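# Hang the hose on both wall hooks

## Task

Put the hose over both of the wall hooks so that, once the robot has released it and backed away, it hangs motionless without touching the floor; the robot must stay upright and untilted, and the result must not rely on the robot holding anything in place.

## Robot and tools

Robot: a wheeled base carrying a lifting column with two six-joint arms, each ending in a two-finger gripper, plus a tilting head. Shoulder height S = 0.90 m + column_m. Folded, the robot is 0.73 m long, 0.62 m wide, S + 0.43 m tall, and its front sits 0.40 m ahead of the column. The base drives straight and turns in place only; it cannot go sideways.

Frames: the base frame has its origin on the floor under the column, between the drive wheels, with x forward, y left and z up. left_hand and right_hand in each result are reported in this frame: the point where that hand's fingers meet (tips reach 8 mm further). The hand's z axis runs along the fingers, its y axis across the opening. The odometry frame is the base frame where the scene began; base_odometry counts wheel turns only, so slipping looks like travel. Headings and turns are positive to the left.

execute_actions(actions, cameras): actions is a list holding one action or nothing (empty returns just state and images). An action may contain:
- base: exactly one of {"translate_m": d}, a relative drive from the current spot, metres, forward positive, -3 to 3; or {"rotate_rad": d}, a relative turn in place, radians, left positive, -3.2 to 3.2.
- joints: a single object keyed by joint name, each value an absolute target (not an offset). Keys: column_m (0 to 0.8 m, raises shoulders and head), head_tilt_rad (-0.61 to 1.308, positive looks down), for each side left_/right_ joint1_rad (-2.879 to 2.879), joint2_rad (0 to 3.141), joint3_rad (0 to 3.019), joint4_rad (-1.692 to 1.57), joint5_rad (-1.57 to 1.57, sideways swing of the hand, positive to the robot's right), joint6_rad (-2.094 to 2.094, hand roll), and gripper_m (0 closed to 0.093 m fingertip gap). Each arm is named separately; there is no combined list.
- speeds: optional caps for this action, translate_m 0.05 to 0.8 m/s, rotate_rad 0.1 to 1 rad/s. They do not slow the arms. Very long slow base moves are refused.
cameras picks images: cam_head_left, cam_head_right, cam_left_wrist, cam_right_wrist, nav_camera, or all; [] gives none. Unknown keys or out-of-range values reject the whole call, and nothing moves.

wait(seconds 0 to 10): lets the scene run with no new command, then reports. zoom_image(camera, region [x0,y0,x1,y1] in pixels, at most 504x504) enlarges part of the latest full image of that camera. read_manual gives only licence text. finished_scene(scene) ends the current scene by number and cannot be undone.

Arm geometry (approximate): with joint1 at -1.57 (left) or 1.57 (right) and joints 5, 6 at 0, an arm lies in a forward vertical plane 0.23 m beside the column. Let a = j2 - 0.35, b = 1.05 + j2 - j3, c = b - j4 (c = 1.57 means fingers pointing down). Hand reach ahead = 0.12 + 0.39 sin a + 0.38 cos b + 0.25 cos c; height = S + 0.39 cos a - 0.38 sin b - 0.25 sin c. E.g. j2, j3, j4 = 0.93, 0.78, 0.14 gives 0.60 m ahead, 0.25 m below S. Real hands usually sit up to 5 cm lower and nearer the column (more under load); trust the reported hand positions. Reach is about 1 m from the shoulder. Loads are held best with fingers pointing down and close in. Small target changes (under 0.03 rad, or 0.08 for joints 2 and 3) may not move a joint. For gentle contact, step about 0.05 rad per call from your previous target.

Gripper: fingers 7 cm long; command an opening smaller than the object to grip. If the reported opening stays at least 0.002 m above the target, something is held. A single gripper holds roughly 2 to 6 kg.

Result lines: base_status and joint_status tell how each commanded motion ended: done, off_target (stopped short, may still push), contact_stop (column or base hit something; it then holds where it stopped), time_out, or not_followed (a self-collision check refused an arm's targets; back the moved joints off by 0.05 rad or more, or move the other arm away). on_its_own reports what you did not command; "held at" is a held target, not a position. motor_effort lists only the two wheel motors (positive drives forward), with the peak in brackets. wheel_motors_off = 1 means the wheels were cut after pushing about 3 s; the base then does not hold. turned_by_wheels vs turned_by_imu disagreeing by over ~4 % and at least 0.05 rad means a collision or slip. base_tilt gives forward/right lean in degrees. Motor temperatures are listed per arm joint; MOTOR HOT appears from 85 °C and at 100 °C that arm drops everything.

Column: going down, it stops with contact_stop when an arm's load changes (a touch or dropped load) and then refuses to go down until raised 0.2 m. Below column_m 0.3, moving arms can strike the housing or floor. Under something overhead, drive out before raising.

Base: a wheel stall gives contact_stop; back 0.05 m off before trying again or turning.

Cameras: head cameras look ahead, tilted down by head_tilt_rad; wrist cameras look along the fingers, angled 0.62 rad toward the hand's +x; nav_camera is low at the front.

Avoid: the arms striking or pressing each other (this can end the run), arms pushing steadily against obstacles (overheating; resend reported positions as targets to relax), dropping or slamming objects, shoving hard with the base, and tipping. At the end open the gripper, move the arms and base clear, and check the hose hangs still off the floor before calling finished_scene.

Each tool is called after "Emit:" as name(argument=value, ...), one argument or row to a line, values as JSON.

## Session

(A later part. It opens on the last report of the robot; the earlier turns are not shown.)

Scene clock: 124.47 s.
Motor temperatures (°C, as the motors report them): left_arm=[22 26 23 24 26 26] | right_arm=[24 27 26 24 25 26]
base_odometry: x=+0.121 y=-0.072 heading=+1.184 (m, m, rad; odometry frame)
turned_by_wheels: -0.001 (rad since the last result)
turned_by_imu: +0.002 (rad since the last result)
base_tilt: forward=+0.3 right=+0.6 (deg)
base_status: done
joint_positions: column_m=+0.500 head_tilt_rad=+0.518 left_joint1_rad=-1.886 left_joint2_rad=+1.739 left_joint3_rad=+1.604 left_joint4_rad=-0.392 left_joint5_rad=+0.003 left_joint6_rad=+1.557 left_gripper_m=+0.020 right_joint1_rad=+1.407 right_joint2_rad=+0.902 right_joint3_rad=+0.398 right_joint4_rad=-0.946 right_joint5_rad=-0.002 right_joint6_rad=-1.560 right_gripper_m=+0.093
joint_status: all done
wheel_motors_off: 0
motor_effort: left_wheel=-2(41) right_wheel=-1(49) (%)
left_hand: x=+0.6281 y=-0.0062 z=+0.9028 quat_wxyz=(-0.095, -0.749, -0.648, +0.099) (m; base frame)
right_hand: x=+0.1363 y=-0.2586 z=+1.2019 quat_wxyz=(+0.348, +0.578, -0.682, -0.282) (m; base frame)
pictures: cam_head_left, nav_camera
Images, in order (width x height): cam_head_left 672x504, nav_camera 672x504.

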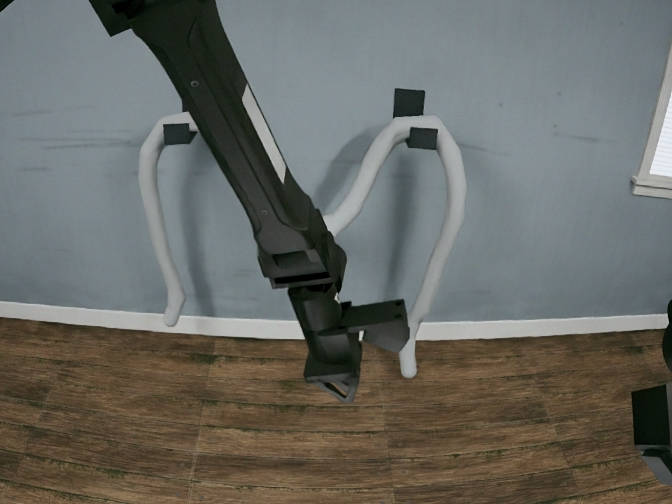

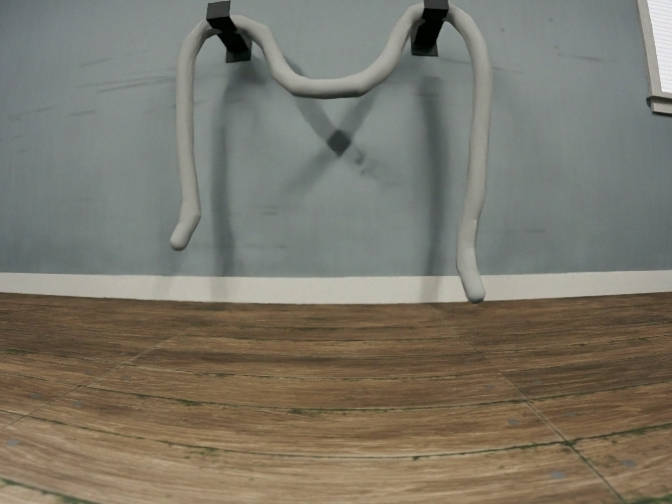

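Emit:
wait(
  seconds=3,
)

Emit:
zoom_image(
  camera="nav_camera",
  region=[350,180,600,360],
)

Scene clock: 127.93 s.
Motor temperatures (°C, as the motors report them): left_arm=[22 26 23 24 26 26] | right_arm=[24 26 26 24 25 26]
base_odometry: x=+0.121 y=-0.072 heading=+1.184 (m, m, rad; odometry frame)
turned_by_wheels: +0.000 (rad since the last result)
turned_by_imu: +0.000 (rad since the last result)
base_tilt: forward=+0.3 right=+0.6 (deg)
base_status: done
joint_positions: column_m=+0.500 head_tilt_rad=+0.518 left_joint1_rad=-1.886 left_joint2_rad=+1.739 left_joint3_rad=+1.604 left_joint4_rad=-0.392 left_joint5_rad=+0.003 left_joint6_rad=+1.557 left_gripper_m=+0.020 right_joint1_rad=+1.407 right_joint2_rad=+0.902 right_joint3_rad=+0.398 right_joint4_rad=-0.946 right_joint5_rad=-0.002 right_joint6_rad=-1.560 right_gripper_m=+0.093
joint_status: all done
wheel_motors_off: 0
motor_effort: left_wheel=-1(41) right_wheel=+3(49) (%)
left_hand: x=+0.6281 y=-0.0062 z=+0.9028 quat_wxyz=(-0.095, -0.749, -0.648, +0.099) (m; base frame)
right_hand: x=+0.1363 y=-0.2586 z=+1.2019 quat_wxyz=(+0.348, +0.578, -0.682, -0.282) (m; base frame)
wait: 3.00 s; at rest from the start
pictures: cam_head_left, cam_head_right, cam_left_wrist, cam_right_wrist, nav_camera
Images, in order (width x height): cam_head_left 672x504, cam_head_right 672x504, cam_left_wrist 504x504, cam_right_wrist 504x504, nav_camera 672x504.

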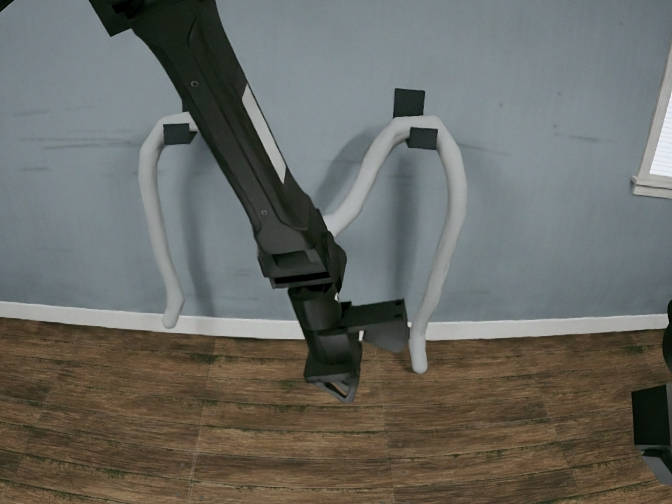

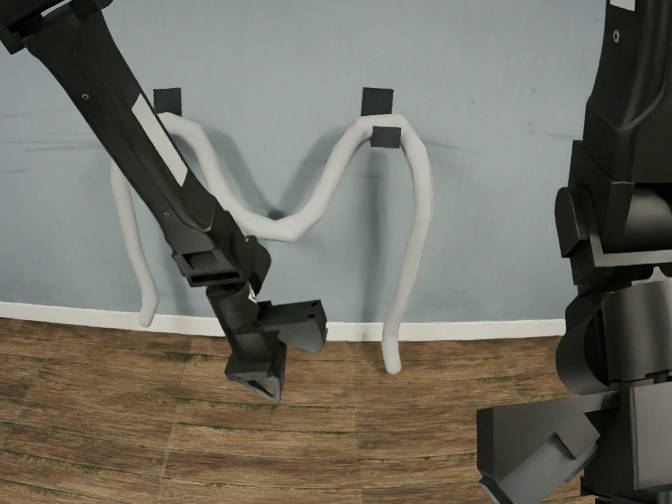

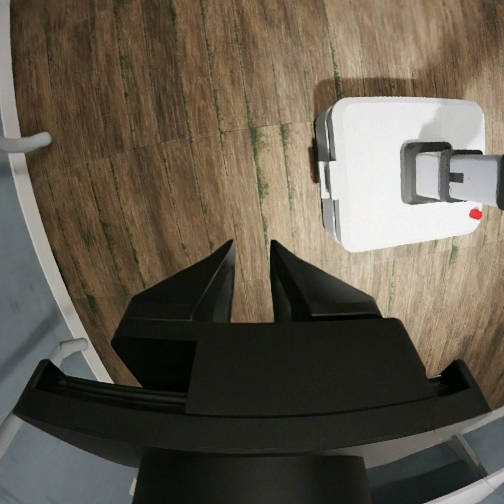

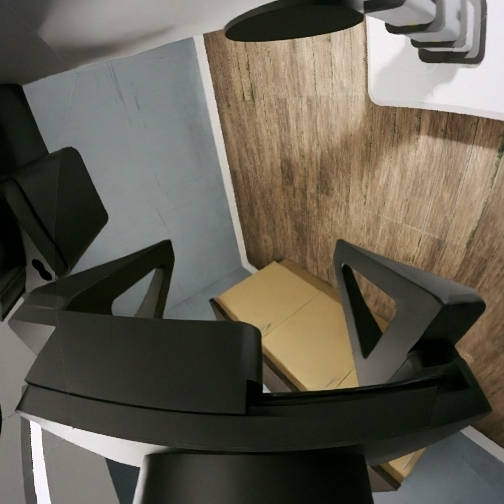

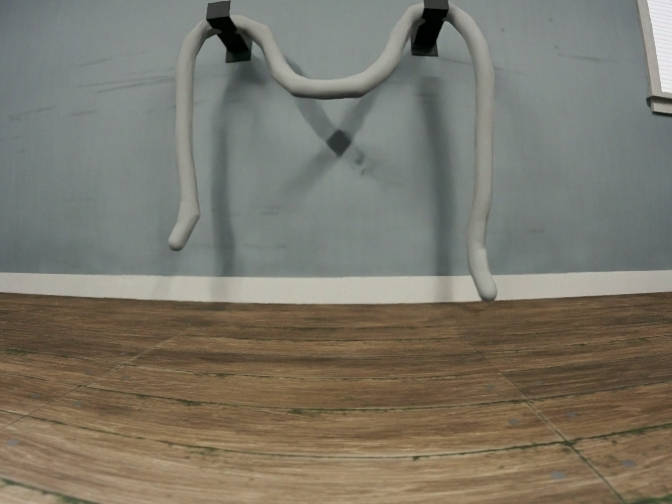

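Region (350, 180, 600, 360) of nav_camera's 672x504 image, scaled by 2.016, with more detail than that image has; it fills the top 363 rows of this view, and the rest is white.

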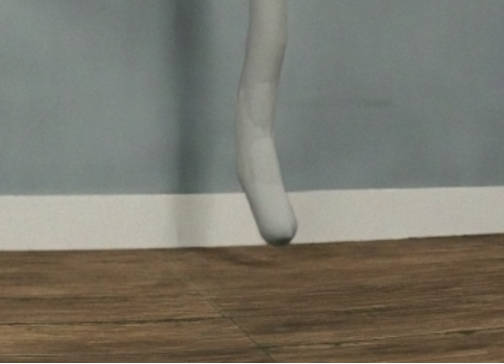

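Emit:
execute_actions(
  actions=[
    {"joints":{"column_m":0.72,"left_joint1_rad":-2.05,"head_tilt_rad":0.85}},
  ],
  cameras=[],
)

Emit:
execute_actions(
  actions=[
    {"base":{"translate_m":0.9},"speeds":{"translate_m":0.4}},
  ],
  cameras=["cam_head_left","cam_left_wrist"],
)

Scene clock: 132.43 s.
Motor temperatures (°C, as the motors report them): left_arm=[22 26 23 24 26 26] | right_arm=[24 26 26 24 25 26]
base_odometry: x=+0.121 y=-0.072 heading=+1.184 (m, m, rad; odometry frame)
turned_by_wheels: +0.000 (rad since the last result)
turned_by_imu: +0.000 (rad since the last result)
base_tilt: forward=+0.2 right=+0.6 (deg)
base_status: not commanded
joint_positions: column_m=+0.720 head_tilt_rad=+0.851 left_joint1_rad=-2.049 left_joint2_rad=+1.739 left_joint3_rad=+1.604 left_joint4_rad=-0.392 left_joint5_rad=+0.001 left_joint6_rad=+1.557 left_gripper_m=+0.020 right_joint1_rad=+1.407 right_joint2_rad=+0.902 right_joint3_rad=+0.398 right_joint4_rad=-0.946 right_joint5_rad=-0.002 right_joint6_rad=-1.560 right_gripper_m=+0.093
joint_status: all done
wheel_motors_off: 0
motor_effort: left_wheel=-3(3) right_wheel=+3(3) (%)
left_hand: x=+0.6045 y=-0.1175 z=+1.1631 quat_wxyz=(-0.143, -0.767, -0.608, +0.147) (m; base frame)
right_hand: x=+0.1363 y=-0.2586 z=+1.4220 quat_wxyz=(+0.348, +0.578, -0.682, -0.282) (m; base frame)
pictures: none
No camera images: the call's "cameras" was empty. Leave "cameras" out to get every camera's image.

Scene clock: 136.17 s.
Motor temperatures (°C, as the motors report them): left_arm=[22 26 23 24 26 26] | right_arm=[24 26 26 24 25 26]
base_odometry: x=+0.461 y=+0.761 heading=+1.184 (m, m, rad; odometry frame)
turned_by_wheels: +0.000 (rad since the last result)
turned_by_imu: -0.002 (rad since the last result)
base_tilt: forward=+0.3 right=+0.6 (deg)
base_status: done
joint_positions: column_m=+0.720 head_tilt_rad=+0.852 left_joint1_rad=-2.049 left_joint2_rad=+1.740 left_joint3_rad=+1.602 left_joint4_rad=-0.391 left_joint5_rad=+0.001 left_joint6_rad=+1.557 left_gripper_m=+0.020 right_joint1_rad=+1.407 right_joint2_rad=+0.902 right_joint3_rad=+0.398 right_joint4_rad=-0.946 right_joint5_rad=-0.002 right_joint6_rad=-1.560 right_gripper_m=+0.093
joint_status: not commanded
wheel_motors_off: 0
motor_effort: left_wheel=+0(51) right_wheel=-1(27) (%)
left_hand: x=+0.6031 y=-0.1175 z=+1.1623 quat_wxyz=(-0.142, -0.767, -0.608, +0.148) (m; base frame)
right_hand: x=+0.1365 y=-0.2586 z=+1.4219 quat_wxyz=(+0.348, +0.578, -0.682, -0.281) (m; base frame)
pictures: cam_head_left, cam_left_wrist
Images, in order (width x height): cam_head_left 672x504, cam_left_wrist 504x504.

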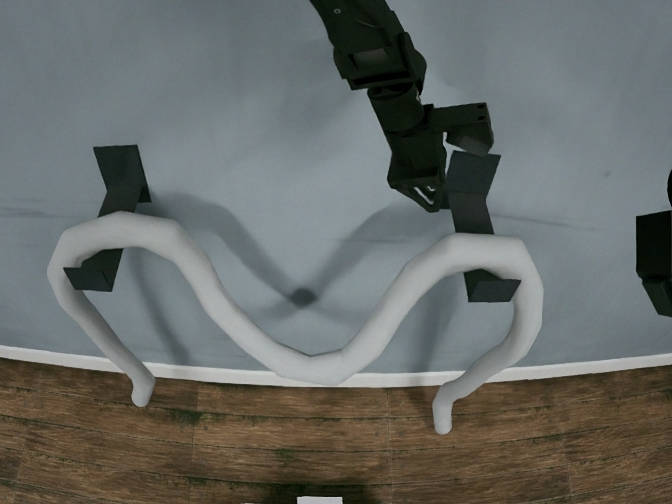

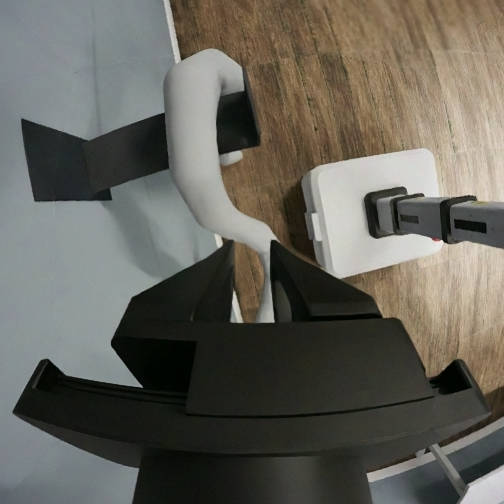

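Emit:
execute_actions(
  actions=[
    {"base":{"translate_m":0.04},"speeds":{"translate_m":0.1},"joints":{"left_joint1_rad":-1.93,"column_m":0.5}},
  ],
  cameras=["cam_head_left","cam_left_wrist"],
)

Emit:
execute_actions(
  actions=[
    {"joints":{"column_m":0.2}},
  ],
  cameras=["cam_head_left"],
)

Scene clock: 140.47 s.
Motor temperatures (°C, as the motors report them): left_arm=[22 26 23 24 26 26] | right_arm=[24 26 26 24 25 26]
base_odometry: x=+0.476 y=+0.798 heading=+1.184 (m, m, rad; odometry frame)
turned_by_wheels: +0.000 (rad since the last result)
turned_by_imu: +0.000 (rad since the last result)
base_tilt: forward=+0.2 right=+0.6 (deg)
base_status: done
joint_positions: column_m=+0.500 head_tilt_rad=+0.852 left_joint1_rad=-1.929 left_joint2_rad=+1.741 left_joint3_rad=+1.604 left_joint4_rad=-0.390 left_joint5_rad=+0.000 left_joint6_rad=+1.557 left_gripper_m=+0.020 right_joint1_rad=+1.407 right_joint2_rad=+0.901 right_joint3_rad=+0.399 right_joint4_rad=-0.946 right_joint5_rad=-0.002 right_joint6_rad=-1.560 right_gripper_m=+0.093
joint_status: all done
wheel_motors_off: 0
motor_effort: left_wheel=+0(32) right_wheel=+0(31) (%)
left_hand: x=+0.6220 y=-0.0358 z=+0.9109 quat_wxyz=(-0.107, -0.755, -0.638, +0.111) (m; base frame)
right_hand: x=+0.1375 y=-0.2587 z=+1.2017 quat_wxyz=(+0.347, +0.579, -0.683, -0.281) (m; base frame)
pictures: cam_head_left, cam_left_wrist
Images, in order (width x height): cam_head_left 672x504, cam_left_wrist 504x504.

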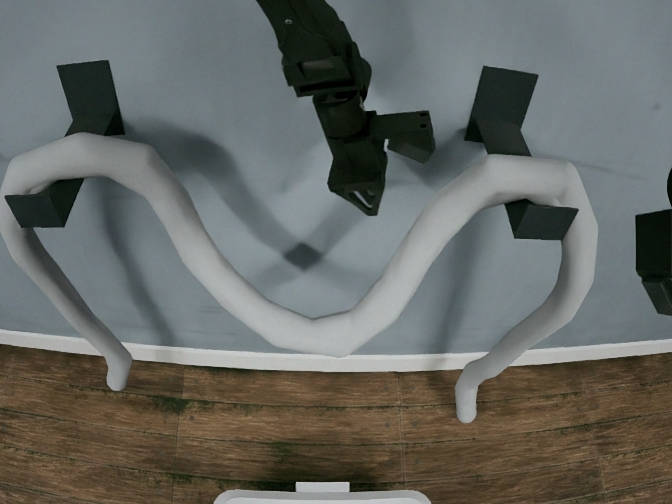

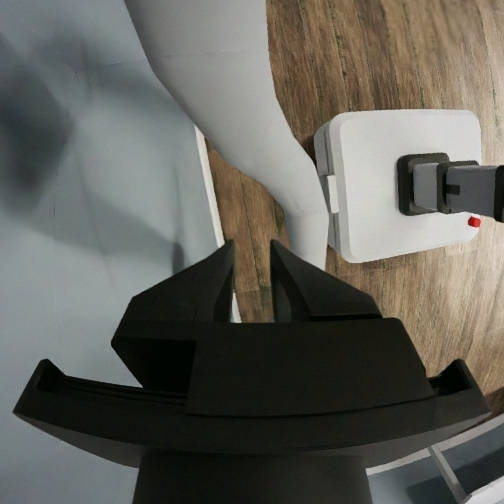

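Scene clock: 144.90 s.
Motor temperatures (°C, as the motors report them): left_arm=[22 26 23 24 26 26] | right_arm=[24 26 26 24 25 26]
base_odometry: x=+0.476 y=+0.798 heading=+1.184 (m, m, rad; odometry frame)
turned_by_wheels: +0.000 (rad since the last result)
turned_by_imu: +0.000 (rad since the last result)
base_tilt: forward=+0.2 right=+0.7 (deg)
base_status: not commanded
joint_positions: column_m=+0.200 head_tilt_rad=+0.852 left_joint1_rad=-1.929 left_joint2_rad=+1.741 left_joint3_rad=+1.604 left_joint4_rad=-0.390 left_joint5_rad=+0.000 left_joint6_rad=+1.557 left_gripper_m=+0.020 right_joint1_rad=+1.407 right_joint2_rad=+0.901 right_joint3_rad=+0.399 right_joint4_rad=-0.946 right_joint5_rad=-0.002 right_joint6_rad=-1.560 right_gripper_m=+0.093
joint_status: all done
wheel_motors_off: 0
motor_effort: left_wheel=+0(0) right_wheel=+2(1) (%)
left_hand: x=+0.6220 y=-0.0358 z=+0.6109 quat_wxyz=(-0.107, -0.755, -0.638, +0.111) (m; base frame)
right_hand: x=+0.1375 y=-0.2587 z=+0.9018 quat_wxyz=(+0.347, +0.579, -0.683, -0.281) (m; base frame)
pictures: cam_head_left
Images, in order (width x height): cam_head_left 672x504.

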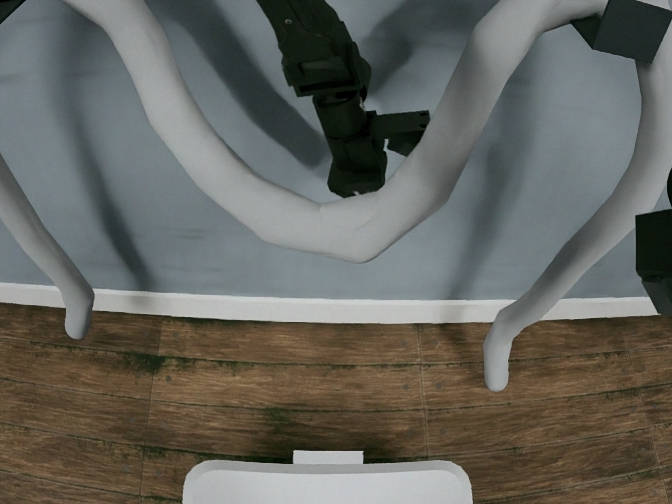

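Emit:
execute_actions(
  actions=[
    {"joints":{"column_m":0.5,"left_gripper_m":0.093}},
  ],
  cameras=[],
)

Emit:
execute_actions(
  actions=[
    {"base":{"translate_m":-0.05},"speeds":{"translate_m":0.1},"joints":{"column_m":0.42}},
  ],
  cameras=["cam_head_left","cam_left_wrist"],
)

Scene clock: 150.10 s.
Motor temperatures (°C, as the motors report them): left_arm=[22 26 23 24 26 26] | right_arm=[24 26 26 24 25 26]
base_odometry: x=+0.476 y=+0.798 heading=+1.184 (m, m, rad; odometry frame)
turned_by_wheels: +0.000 (rad since the last result)
turned_by_imu: +0.000 (rad since the last result)
base_tilt: forward=+0.3 right=+0.5 (deg)
base_status: not commanded
joint_positions: column_m=+0.500 head_tilt_rad=+0.852 left_joint1_rad=-1.926 left_joint2_rad=+1.741 left_joint3_rad=+1.604 left_joint4_rad=-0.390 left_joint5_rad=-0.002 left_joint6_rad=+1.557 left_gripper_m=+0.093 right_joint1_rad=+1.407 right_joint2_rad=+0.901 right_joint3_rad=+0.399 right_joint4_rad=-0.946 right_joint5_rad=-0.002 right_joint6_rad=-1.560 right_gripper_m=+0.093
joint_status: all done
wheel_motors_off: 0
motor_effort: left_wheel=+0(0) right_wheel=-1(1) (%)
left_hand: x=+0.6224 y=-0.0337 z=+0.9101 quat_wxyz=(-0.105, -0.754, -0.639, +0.109) (m; base frame)
right_hand: x=+0.1375 y=-0.2587 z=+1.2016 quat_wxyz=(+0.347, +0.579, -0.683, -0.281) (m; base frame)
pictures: none
No camera images: the call's "cameras" was empty. Leave "cameras" out to get every camera's image.

Scene clock: 151.73 s.
Motor temperatures (°C, as the motors report them): left_arm=[22 26 23 24 26 26] | right_arm=[24 26 26 24 25 26]
base_odometry: x=+0.457 y=+0.752 heading=+1.184 (m, m, rad; odometry frame)
turned_by_wheels: +0.000 (rad since the last result)
turned_by_imu: +0.000 (rad since the last result)
base_tilt: forward=+0.3 right=+0.6 (deg)
base_status: done
joint_positions: column_m=+0.420 head_tilt_rad=+0.852 left_joint1_rad=-1.927 left_joint2_rad=+1.742 left_joint3_rad=+1.604 left_joint4_rad=-0.390 left_joint5_rad=-0.002 left_joint6_rad=+1.557 left_gripper_m=+0.093 right_joint1_rad=+1.407 right_joint2_rad=+0.901 right_joint3_rad=+0.399 right_joint4_rad=-0.946 right_joint5_rad=-0.002 right_joint6_rad=-1.560 right_gripper_m=+0.093
joint_status: all done
wheel_motors_off: 0
motor_effort: left_wheel=+0(30) right_wheel=-2(27) (%)
left_hand: x=+0.6222 y=-0.0346 z=+0.8302 quat_wxyz=(-0.106, -0.755, -0.638, +0.110) (m; base frame)
right_hand: x=+0.1372 y=-0.2587 z=+1.1219 quat_wxyz=(+0.347, +0.579, -0.683, -0.281) (m; base frame)
pictures: cam_head_left, cam_left_wrist
Images, in order (width x height): cam_head_left 672x504, cam_left_wrist 504x504.

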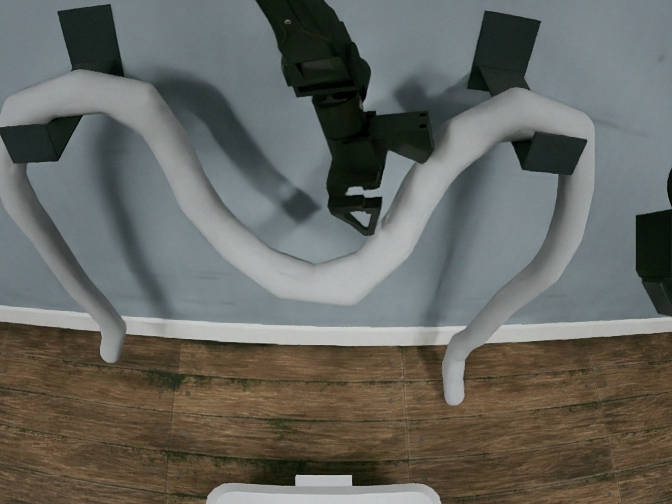

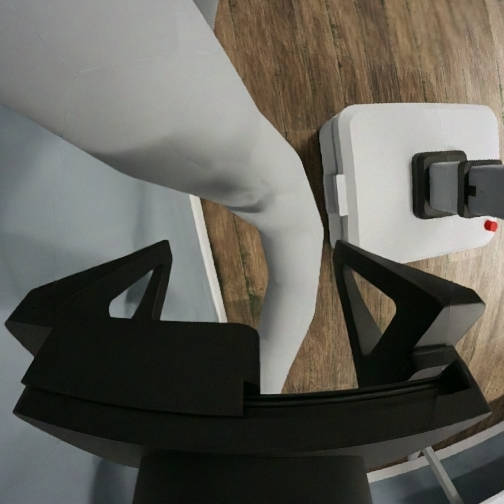

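Back a touch more, then go down straddling the hose.

Emit:
execute_actions(
  actions=[
    {"base":{"translate_m":-0.02},"speeds":{"translate_m":0.1}},
  ],
  cameras=[],
)

Emit:
execute_actions(
  actions=[
    {"joints":{"column_m":0.15}},
  ],
  cameras=["cam_head_left"],
)

Scene clock: 153.27 s.
Motor temperatures (°C, as the motors report them): left_arm=[22 26 23 24 26 26] | right_arm=[24 26 26 24 25 26]
base_odometry: x=+0.449 y=+0.734 heading=+1.184 (m, m, rad; odometry frame)
turned_by_wheels: +0.000 (rad since the last result)
turned_by_imu: +0.000 (rad since the last result)
base_tilt: forward=+0.3 right=+0.6 (deg)
base_status: done
joint_positions: column_m=+0.420 head_tilt_rad=+0.853 left_joint1_rad=-1.929 left_joint2_rad=+1.743 left_joint3_rad=+1.602 left_joint4_rad=-0.389 left_joint5_rad=-0.002 left_joint6_rad=+1.557 left_gripper_m=+0.093 right_joint1_rad=+1.407 right_joint2_rad=+0.900 right_joint3_rad=+0.398 right_joint4_rad=-0.946 right_joint5_rad=-0.002 right_joint6_rad=-1.560 right_gripper_m=+0.093
joint_status: not commanded
wheel_motors_off: 0
motor_effort: left_wheel=+0(29) right_wheel=+0(28) (%)
left_hand: x=+0.6203 y=-0.0357 z=+0.8295 quat_wxyz=(-0.105, -0.755, -0.638, +0.111) (m; base frame)
right_hand: x=+0.1367 y=-0.2586 z=+1.1221 quat_wxyz=(+0.347, +0.578, -0.683, -0.281) (m; base frame)
pictures: none
No camera images: the call's "cameras" was empty. Leave "cameras" out to get every camera's image.

Scene clock: 157.33 s.
Motor temperatures (°C, as the motors report them): left_arm=[22 26 23 24 26 26] | right_arm=[24 26 26 24 25 26]
base_odometry: x=+0.449 y=+0.734 heading=+1.184 (m, m, rad; odometry frame)
turned_by_wheels: +0.000 (rad since the last result)
turned_by_imu: +0.000 (rad since the last result)
base_tilt: forward=+0.3 right=+0.6 (deg)
base_status: not commanded
joint_positions: column_m=+0.150 head_tilt_rad=+0.853 left_joint1_rad=-1.943 left_joint2_rad=+1.669 left_joint3_rad=+1.620 left_joint4_rad=-0.384 left_joint5_rad=+0.001 left_joint6_rad=+1.575 left_gripper_m=+0.093 right_joint1_rad=+1.407 right_joint2_rad=+0.900 right_joint3_rad=+0.398 right_joint4_rad=-0.946 right_joint5_rad=-0.002 right_joint6_rad=-1.560 right_gripper_m=+0.093
joint_status: all done
wheel_motors_off: 0
motor_effort: left_wheel=+2(2) right_wheel=-3(1) (%)
left_hand: x=+0.6685 y=-0.0415 z=+0.6058 quat_wxyz=(-0.148, -0.756, -0.632, +0.085) (m; base frame)
right_hand: x=+0.1367 y=-0.2586 z=+0.8522 quat_wxyz=(+0.347, +0.578, -0.683, -0.281) (m; base frame)
pictures: cam_head_left
Images, in order (width x height): cam_head_left 672x504.

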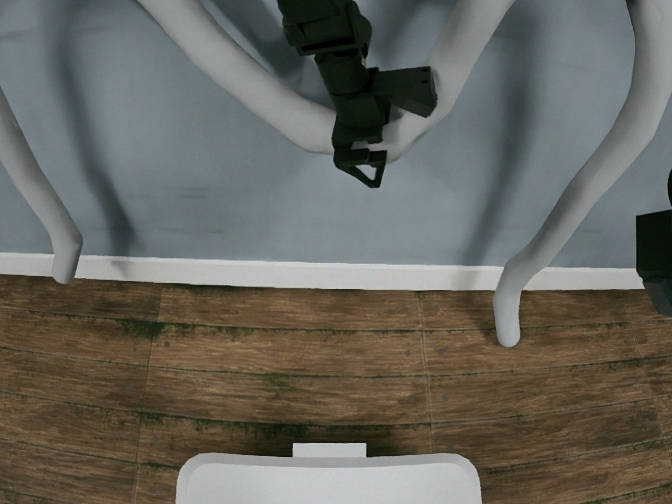

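Emit:
execute_actions(
  actions=[
    {"joints":{"column_m":0.05}},
  ],
  cameras=[],
)

Emit:
execute_actions(
  actions=[
    {"joints":{"column_m":0.5}},
  ],
  cameras=[],
)

Emit:
execute_actions(
  actions=[
    {"base":{"translate_m":-0.9},"joints":{"head_tilt_rad":0.5,"left_joint1_rad":-1.2}},
  ],
  cameras=["cam_head_left","nav_camera"],
)

Scene clock: 160.07 s.
Motor temperatures (°C, as the motors report them): left_arm=[22 26 23 24 26 26] | right_arm=[24 26 26 24 25 26]
base_odometry: x=+0.449 y=+0.734 heading=+1.184 (m, m, rad; odometry frame)
turned_by_wheels: +0.000 (rad since the last result)
turned_by_imu: +0.000 (rad since the last result)
base_tilt: forward=+0.3 right=+0.5 (deg)
base_status: not commanded
joint_positions: column_m=+0.090 head_tilt_rad=+0.853 left_joint1_rad=-1.976 left_joint2_rad=+1.669 left_joint3_rad=+1.627 left_joint4_rad=-0.380 left_joint5_rad=+0.023 left_joint6_rad=+1.590 left_gripper_m=+0.093 right_joint1_rad=+1.407 right_joint2_rad=+0.900 right_joint3_rad=+0.398 right_joint4_rad=-0.946 right_joint5_rad=-0.002 right_joint6_rad=-1.560 right_gripper_m=+0.093
joint_status: column_m contact_stop (moved -0.060 of -0.100)
wheel_motors_off: 0
on_its_own: column_m is held at +0.090, not at your +0.050, since a contact_stop
motor_effort: left_wheel=+4(5) right_wheel=-2(0) (%)
left_hand: x=+0.6683 y=-0.0679 z=+0.5569 quat_wxyz=(-0.170, -0.761, -0.618, +0.098) (m; base frame)
right_hand: x=+0.1366 y=-0.2586 z=+0.7924 quat_wxyz=(+0.347, +0.578, -0.682, -0.281) (m; base frame)
pictures: none
No camera images: the call's "cameras" was empty. Leave "cameras" out to get every camera's image.

not run: a stop came earlier in this reply.

not run: a stop came earlier in this reply.

Emit:
execute_actions(
  actions=[
    {"joints":{"column_m":0.5}},
  ],
  cameras=[],
)

Emit:
execute_actions(
  actions=[
    {"base":{"translate_m":-0.9},"joints":{"head_tilt_rad":0.5,"left_joint1_rad":-1.2}},
  ],
  cameras=["cam_head_left","nav_camera"],
)

Emit:
wait(
  seconds=4,
)

Scene clock: 166.87 s.
Motor temperatures (°C, as the motors report them): left_arm=[22 26 23 24 26 26] | right_arm=[24 26 26 24 25 26]
base_odometry: x=+0.449 y=+0.734 heading=+1.184 (m, m, rad; odometry frame)
turned_by_wheels: +0.000 (rad since the last result)
turned_by_imu: +0.001 (rad since the last result)
base_tilt: forward=+0.3 right=+0.6 (deg)
base_status: not commanded
joint_positions: column_m=+0.500 head_tilt_rad=+0.853 left_joint1_rad=-1.938 left_joint2_rad=+1.738 left_joint3_rad=+1.606 left_joint4_rad=-0.380 left_joint5_rad=+0.004 left_joint6_rad=+1.585 left_gripper_m=+0.093 right_joint1_rad=+1.407 right_joint2_rad=+0.900 right_joint3_rad=+0.398 right_joint4_rad=-0.946 right_joint5_rad=-0.002 right_joint6_rad=-1.560 right_gripper_m=+0.093
joint_status: all done
wheel_motors_off: 0
motor_effort: left_wheel=+2(4) right_wheel=-2(2) (%)
left_hand: x=+0.6265 y=-0.0432 z=+0.9151 quat_wxyz=(-0.118, -0.763, -0.626, +0.108) (m; base frame)
right_hand: x=+0.1366 y=-0.2586 z=+1.2020 quat_wxyz=(+0.347, +0.578, -0.682, -0.281) (m; base frame)
pictures: none
No camera images: the call's "cameras" was empty. Leave "cameras" out to get every camera's image.

Scene clock: 170.13 s.
Motor temperatures (°C, as the motors report them): left_arm=[22 26 23 24 26 26] | right_arm=[24 26 26 24 25 26]
base_odometry: x=+0.110 y=-0.100 heading=+1.184 (m, m, rad; odometry frame)
turned_by_wheels: +0.000 (rad since the last result)
turned_by_imu: +0.002 (rad since the last result)
base_tilt: forward=+0.3 right=+0.6 (deg)
base_status: done
joint_positions: column_m=+0.500 head_tilt_rad=+0.518 left_joint1_rad=-1.207 left_joint2_rad=+1.741 left_joint3_rad=+1.603 left_joint4_rad=-0.380 left_joint5_rad=-0.002 left_joint6_rad=+1.584 left_gripper_m=+0.093 right_joint1_rad=+1.407 right_joint2_rad=+0.900 right_joint3_rad=+0.397 right_joint4_rad=-0.946 right_joint5_rad=-0.002 right_joint6_rad=-1.560 right_gripper_m=+0.093
joint_status: all done
wheel_motors_off: 0
motor_effort: left_wheel=+0(35) right_wheel=+0(33) (%)
left_hand: x=+0.6237 y=+0.4901 z=+0.9121 quat_wxyz=(+0.110, -0.637, -0.755, -0.113) (m; base frame)
right_hand: x=+0.1362 y=-0.2586 z=+1.2021 quat_wxyz=(+0.348, +0.578, -0.682, -0.281) (m; base frame)
pictures: cam_head_left, nav_camera
Images, in order (width x height): cam_head_left 672x504, nav_camera 672x504.

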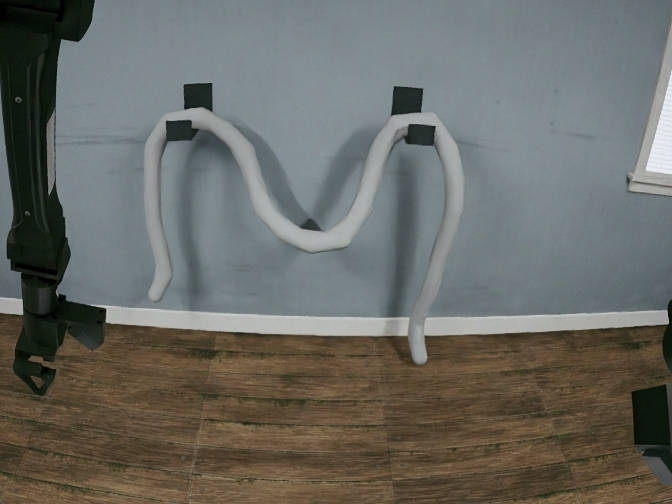

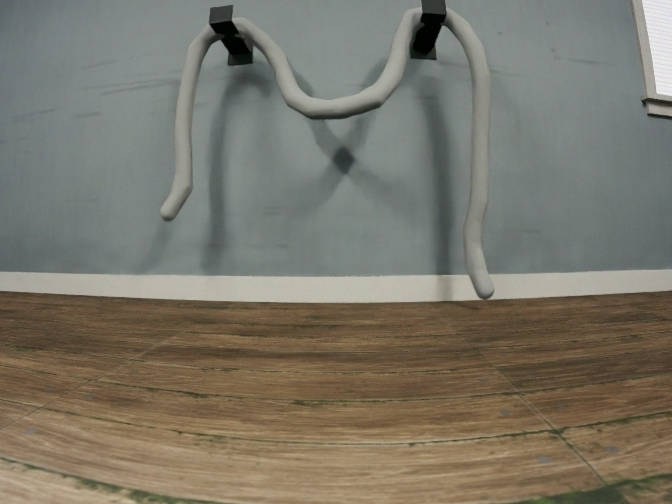

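Scene clock: 174.13 s.
Motor temperatures (°C, as the motors report them): left_arm=[22 26 23 24 26 26] | right_arm=[24 26 26 24 25 26]
base_odometry: x=+0.110 y=-0.100 heading=+1.184 (m, m, rad; odometry frame)
turned_by_wheels: +0.000 (rad since the last result)
turned_by_imu: +0.000 (rad since the last result)
base_tilt: forward=+0.3 right=+0.5 (deg)
base_status: done
joint_positions: column_m=+0.500 head_tilt_rad=+0.518 left_joint1_rad=-1.207 left_joint2_rad=+1.741 left_joint3_rad=+1.603 left_joint4_rad=-0.380 left_joint5_rad=-0.002 left_joint6_rad=+1.584 left_gripper_m=+0.093 right_joint1_rad=+1.407 right_joint2_rad=+0.900 right_joint3_rad=+0.397 right_joint4_rad=-0.946 right_joint5_rad=-0.002 right_joint6_rad=-1.560 right_gripper_m=+0.093
joint_status: all done
wheel_motors_off: 0
motor_effort: left_wheel=+0(35) right_wheel=+2(33) (%)
left_hand: x=+0.6237 y=+0.4901 z=+0.9121 quat_wxyz=(+0.110, -0.637, -0.755, -0.113) (m; base frame)
right_hand: x=+0.1362 y=-0.2586 z=+1.2021 quat_wxyz=(+0.348, +0.578, -0.682, -0.281) (m; base frame)
wait: 4.00 s; at rest by 0.27 s
pictures: cam_head_left, cam_head_right, cam_left_wrist, cam_right_wrist, nav_camera
Images, in order (width x height): cam_head_left 672x504, cam_head_right 672x504, cam_left_wrist 504x504, cam_right_wrist 504x504, nav_camera 672x504.

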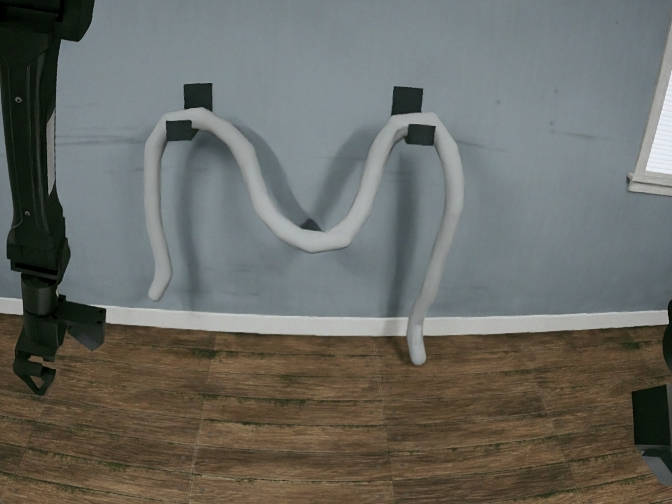

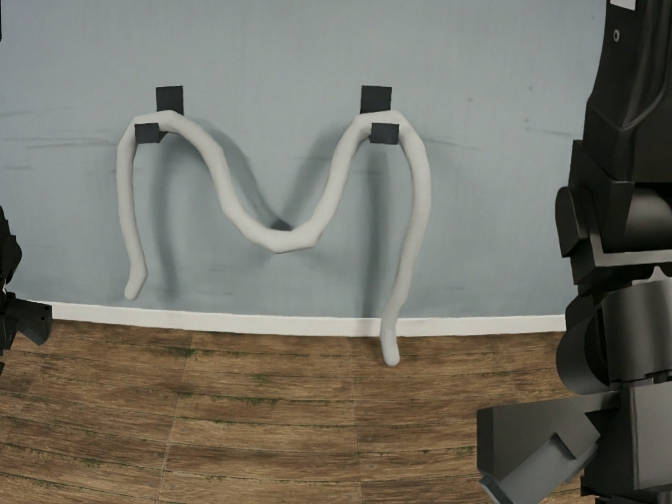

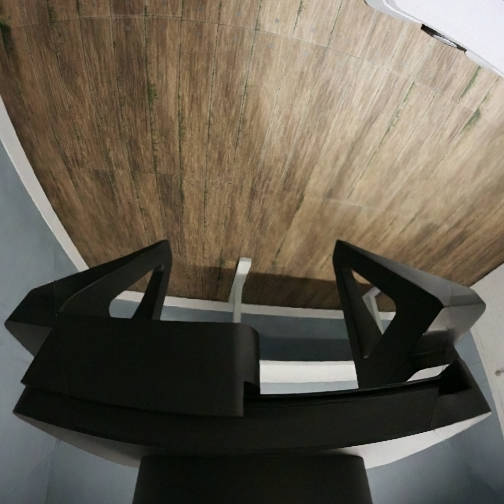

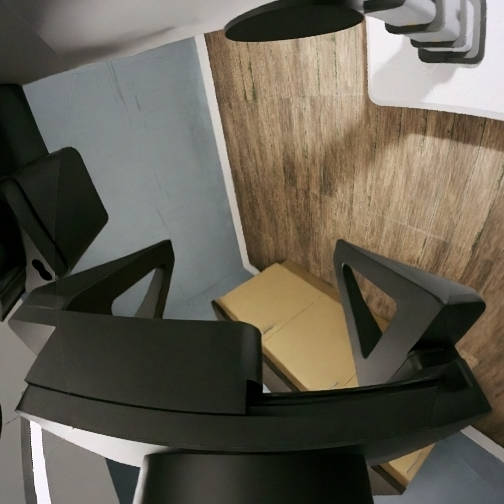

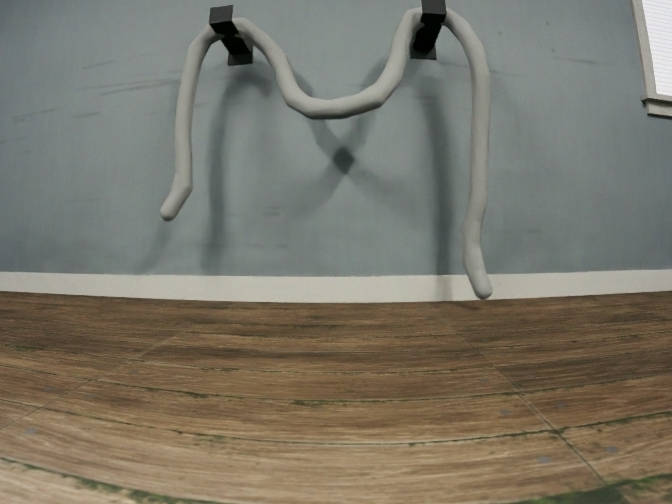

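Emit:
execute_actions(
  actions=[
    {"base":{"translate_m":0.96},"speeds":{"translate_m":0.4},"joints":{"column_m":0.58,"head_tilt_rad":0.85,"right_joint1_rad":1.22,"right_joint2_rad":1.27,"right_joint3_rad":1.3,"right_joint4_rad":-0.635,"right_joint6_rad":-1.56,"left_joint1_rad":-1.4,"left_joint2_rad":0.9,"left_joint3_rad":0.4,"left_joint4_rad":-0.95}},
  ],
  cameras=["cam_head_left","cam_right_wrist"],
)

Scene clock: 180.90 s.
Motor temperatures (°C, as the motors report them): left_arm=[22 26 23 24 26 26] | right_arm=[24 27 26 24 25 26]
base_odometry: x=+0.472 y=+0.789 heading=+1.184 (m, m, rad; odometry frame)
turned_by_wheels: +0.000 (rad since the last result)
turned_by_imu: -0.002 (rad since the last result)
base_tilt: forward=+0.3 right=+0.6 (deg)
base_status: done
joint_positions: column_m=+0.580 head_tilt_rad=+0.852 left_joint1_rad=-1.396 left_joint2_rad=+0.909 left_joint3_rad=+0.403 left_joint4_rad=-0.940 left_joint5_rad=+0.002 left_joint6_rad=+1.584 left_gripper_m=+0.093 right_joint1_rad=+1.223 right_joint2_rad=+1.262 right_joint3_rad=+1.291 right_joint4_rad=-0.636 right_joint5_rad=+0.000 right_joint6_rad=-1.560 right_gripper_m=+0.093
joint_status: all done
wheel_motors_off: 0
motor_effort: left_wheel=-1(33) right_wheel=-1(26) (%)
left_hand: x=+0.1384 y=+0.2602 z=+1.2799 quat_wxyz=(+0.345, -0.583, -0.679, +0.282) (m; base frame)
right_hand: x=+0.5920 y=-0.4147 z=+1.1749 quat_wxyz=(+0.132, +0.626, -0.765, +0.075) (m; base frame)
pictures: cam_head_left, cam_right_wrist
Images, in order (width x height): cam_head_left 672x504, cam_right_wrist 504x504.

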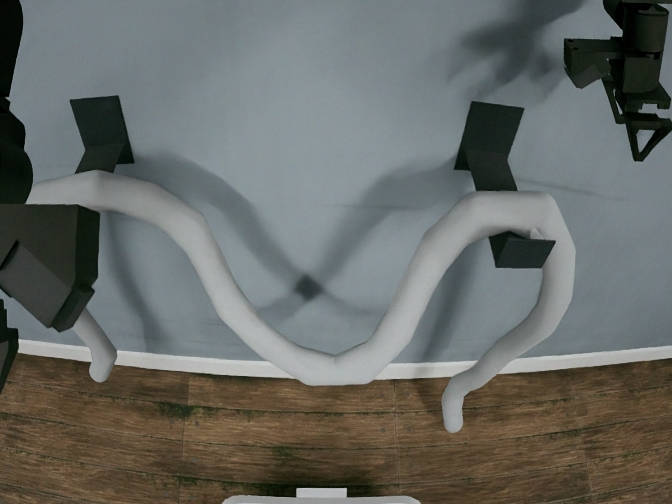

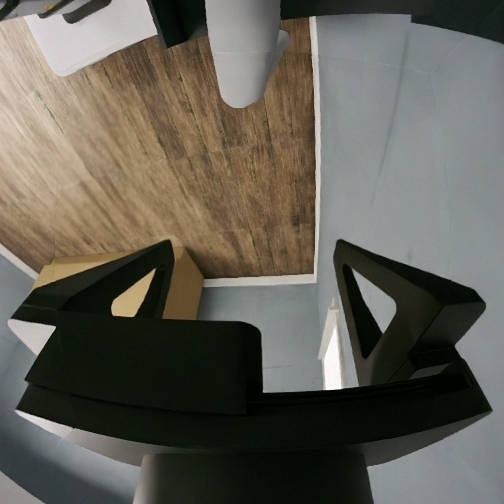

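Emit:
execute_actions(
  actions=[
    {"joints":{"right_joint1_rad":1.6,"column_m":0.5}},
  ],
  cameras=["cam_head_left","cam_right_wrist"],
)

Scene clock: 183.67 s.
Motor temperatures (°C, as the motors report them): left_arm=[22 26 23 24 26 26] | right_arm=[24 27 26 24 25 26]
base_odometry: x=+0.472 y=+0.789 heading=+1.184 (m, m, rad; odometry frame)
turned_by_wheels: +0.000 (rad since the last result)
turned_by_imu: +0.000 (rad since the last result)
base_tilt: forward=+0.3 right=+0.6 (deg)
base_status: not commanded
joint_positions: column_m=+0.500 head_tilt_rad=+0.852 left_joint1_rad=-1.396 left_joint2_rad=+0.908 left_joint3_rad=+0.403 left_joint4_rad=-0.940 left_joint5_rad=+0.002 left_joint6_rad=+1.584 left_gripper_m=+0.093 right_joint1_rad=+1.611 right_joint2_rad=+1.262 right_joint3_rad=+1.291 right_joint4_rad=-0.636 right_joint5_rad=-0.002 right_joint6_rad=-1.560 right_gripper_m=+0.093
joint_status: all done
wheel_motors_off: 0
motor_effort: left_wheel=-1(1) right_wheel=+2(3) (%)
left_hand: x=+0.1385 y=+0.2602 z=+1.2001 quat_wxyz=(+0.345, -0.583, -0.679, +0.282) (m; base frame)
right_hand: x=+0.6084 y=-0.2029 z=+1.0666 quat_wxyz=(+0.017, +0.710, -0.703, -0.042) (m; base frame)
pictures: cam_head_left, cam_right_wrist
Images, in order (width x height): cam_head_left 672x504, cam_right_wrist 504x504.

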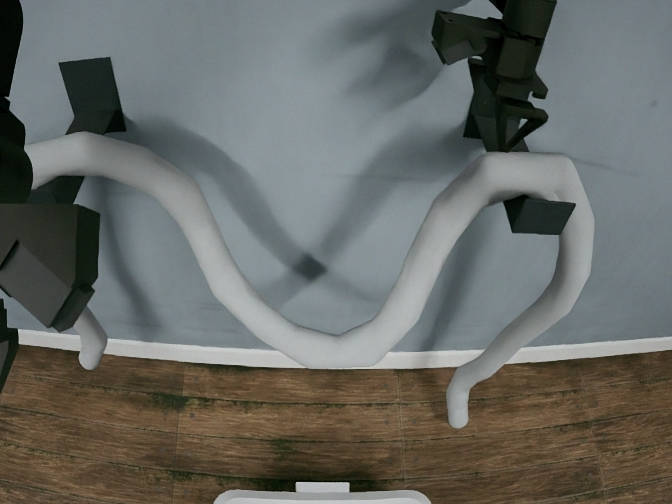

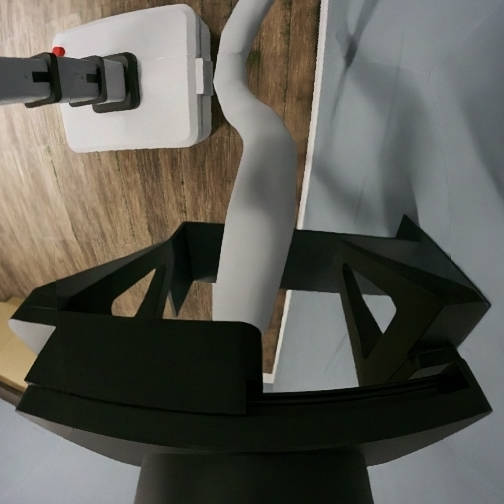

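Emit:
execute_actions(
  actions=[
    {"joints":{"right_joint1_rad":1.71,"column_m":0.44}},
  ],
  cameras=["cam_head_left","cam_right_wrist"],
)

Scene clock: 185.63 s.
Motor temperatures (°C, as the motors report them): left_arm=[22 26 23 24 26 26] | right_arm=[24 27 26 24 25 26]
base_odometry: x=+0.472 y=+0.789 heading=+1.184 (m, m, rad; odometry frame)
turned_by_wheels: +0.000 (rad since the last result)
turned_by_imu: +0.000 (rad since the last result)
base_tilt: forward=+0.3 right=+0.6 (deg)
base_status: not commanded
joint_positions: column_m=+0.440 head_tilt_rad=+0.852 left_joint1_rad=-1.396 left_joint2_rad=+0.908 left_joint3_rad=+0.403 left_joint4_rad=-0.940 left_joint5_rad=+0.002 left_joint6_rad=+1.584 left_gripper_m=+0.093 right_joint1_rad=+1.716 right_joint2_rad=+1.263 right_joint3_rad=+1.291 right_joint4_rad=-0.636 right_joint5_rad=-0.001 right_joint6_rad=-1.560 right_gripper_m=+0.093
joint_status: all done
wheel_motors_off: 0
motor_effort: left_wheel=-1(1) right_wheel=+0(0) (%)
left_hand: x=+0.1385 y=+0.2602 z=+1.1401 quat_wxyz=(+0.345, -0.583, -0.679, +0.282) (m; base frame)
right_hand: x=+0.6056 y=-0.1448 z=+1.0111 quat_wxyz=(-0.013, +0.728, -0.681, -0.074) (m; base frame)
pictures: cam_head_left, cam_right_wrist
Images, in order (width x height): cam_head_left 672x504, cam_right_wrist 504x504.

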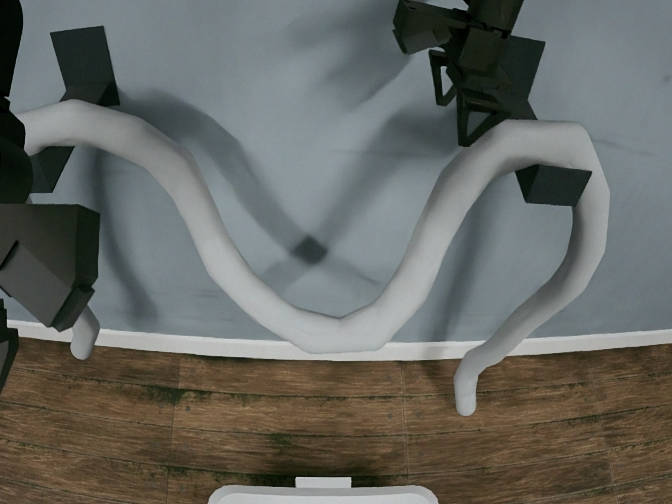

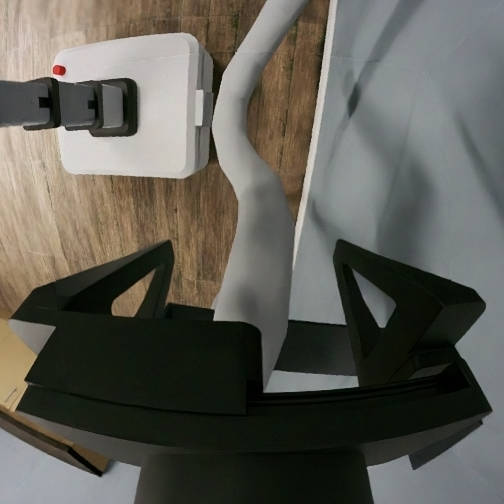

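Aligned. Lower and grip.

Emit:
execute_actions(
  actions=[
    {"joints":{"column_m":0.34}},
  ],
  cameras=["cam_head_left"],
)

Emit:
execute_actions(
  actions=[
    {"joints":{"right_gripper_m":0.02}},
  ],
  cameras=["cam_head_left"],
)

Scene clock: 188.10 s.
Motor temperatures (°C, as the motors report them): left_arm=[22 26 23 24 26 26] | right_arm=[24 27 26 24 25 26]
base_odometry: x=+0.472 y=+0.789 heading=+1.184 (m, m, rad; odometry frame)
turned_by_wheels: +0.000 (rad since the last result)
turned_by_imu: +0.000 (rad since the last result)
base_tilt: forward=+0.3 right=+0.6 (deg)
base_status: not commanded
joint_positions: column_m=+0.340 head_tilt_rad=+0.852 left_joint1_rad=-1.396 left_joint2_rad=+0.908 left_joint3_rad=+0.403 left_joint4_rad=-0.940 left_joint5_rad=+0.002 left_joint6_rad=+1.584 left_gripper_m=+0.093 right_joint1_rad=+1.717 right_joint2_rad=+1.263 right_joint3_rad=+1.291 right_joint4_rad=-0.636 right_joint5_rad=-0.007 right_joint6_rad=-1.560 right_gripper_m=+0.093
joint_status: all done
wheel_motors_off: 0
motor_effort: left_wheel=-1(1) right_wheel=-1(1) (%)
left_hand: x=+0.1385 y=+0.2602 z=+1.0401 quat_wxyz=(+0.345, -0.584, -0.679, +0.282) (m; base frame)
right_hand: x=+0.6055 y=-0.1436 z=+0.9112 quat_wxyz=(-0.015, +0.728, -0.681, -0.076) (m; base frame)
pictures: cam_head_left
Images, in order (width x height): cam_head_left 672x504.

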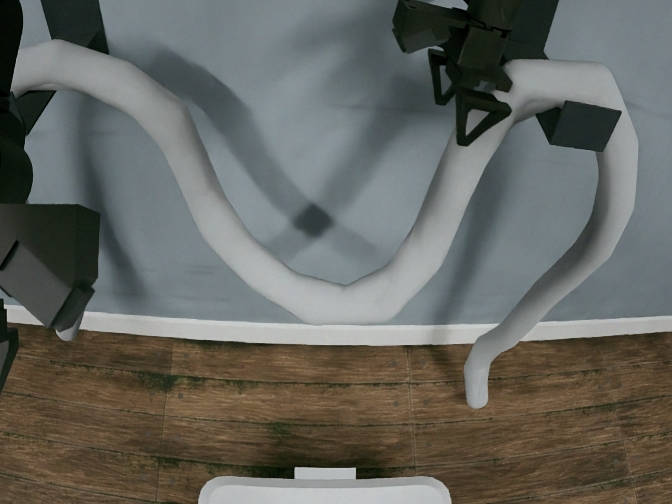

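Scene clock: 188.77 s.
Motor temperatures (°C, as the motors report them): left_arm=[22 25 23 24 26 26] | right_arm=[24 27 26 24 25 26]
base_odometry: x=+0.472 y=+0.789 heading=+1.184 (m, m, rad; odometry frame)
turned_by_wheels: +0.000 (rad since the last result)
turned_by_imu: +0.000 (rad since the last result)
base_tilt: forward=+0.3 right=+0.6 (deg)
base_status: not commanded
joint_positions: column_m=+0.340 head_tilt_rad=+0.852 left_joint1_rad=-1.396 left_joint2_rad=+0.908 left_joint3_rad=+0.403 left_joint4_rad=-0.940 left_joint5_rad=+0.002 left_joint6_rad=+1.584 left_gripper_m=+0.093 right_joint1_rad=+1.722 right_joint2_rad=+1.262 right_joint3_rad=+1.291 right_joint4_rad=-0.633 right_joint5_rad=-0.011 right_joint6_rad=-1.560 right_gripper_m=+0.020
joint_status: all done
wheel_motors_off: 0
motor_effort: left_wheel=+0(1) right_wheel=-1(1) (%)
left_hand: x=+0.1385 y=+0.2602 z=+1.0401 quat_wxyz=(+0.345, -0.584, -0.679, +0.282) (m; base frame)
right_hand: x=+0.6063 y=-0.1397 z=+0.9119 quat_wxyz=(-0.020, +0.729, -0.680, -0.078) (m; base frame)
pictures: cam_head_left
Images, in order (width x height): cam_head_left 672x504.

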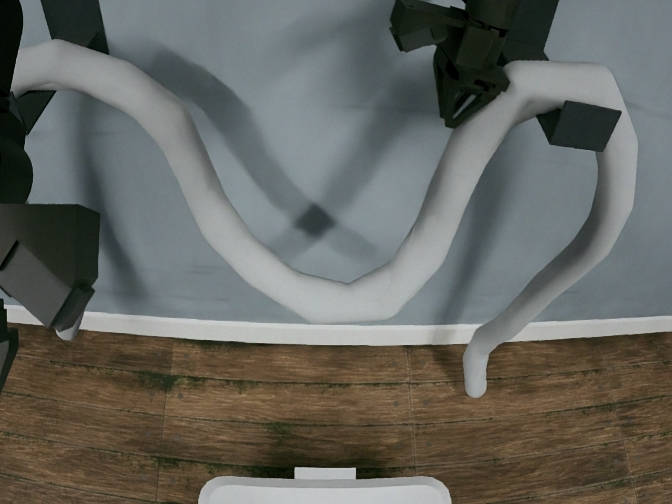

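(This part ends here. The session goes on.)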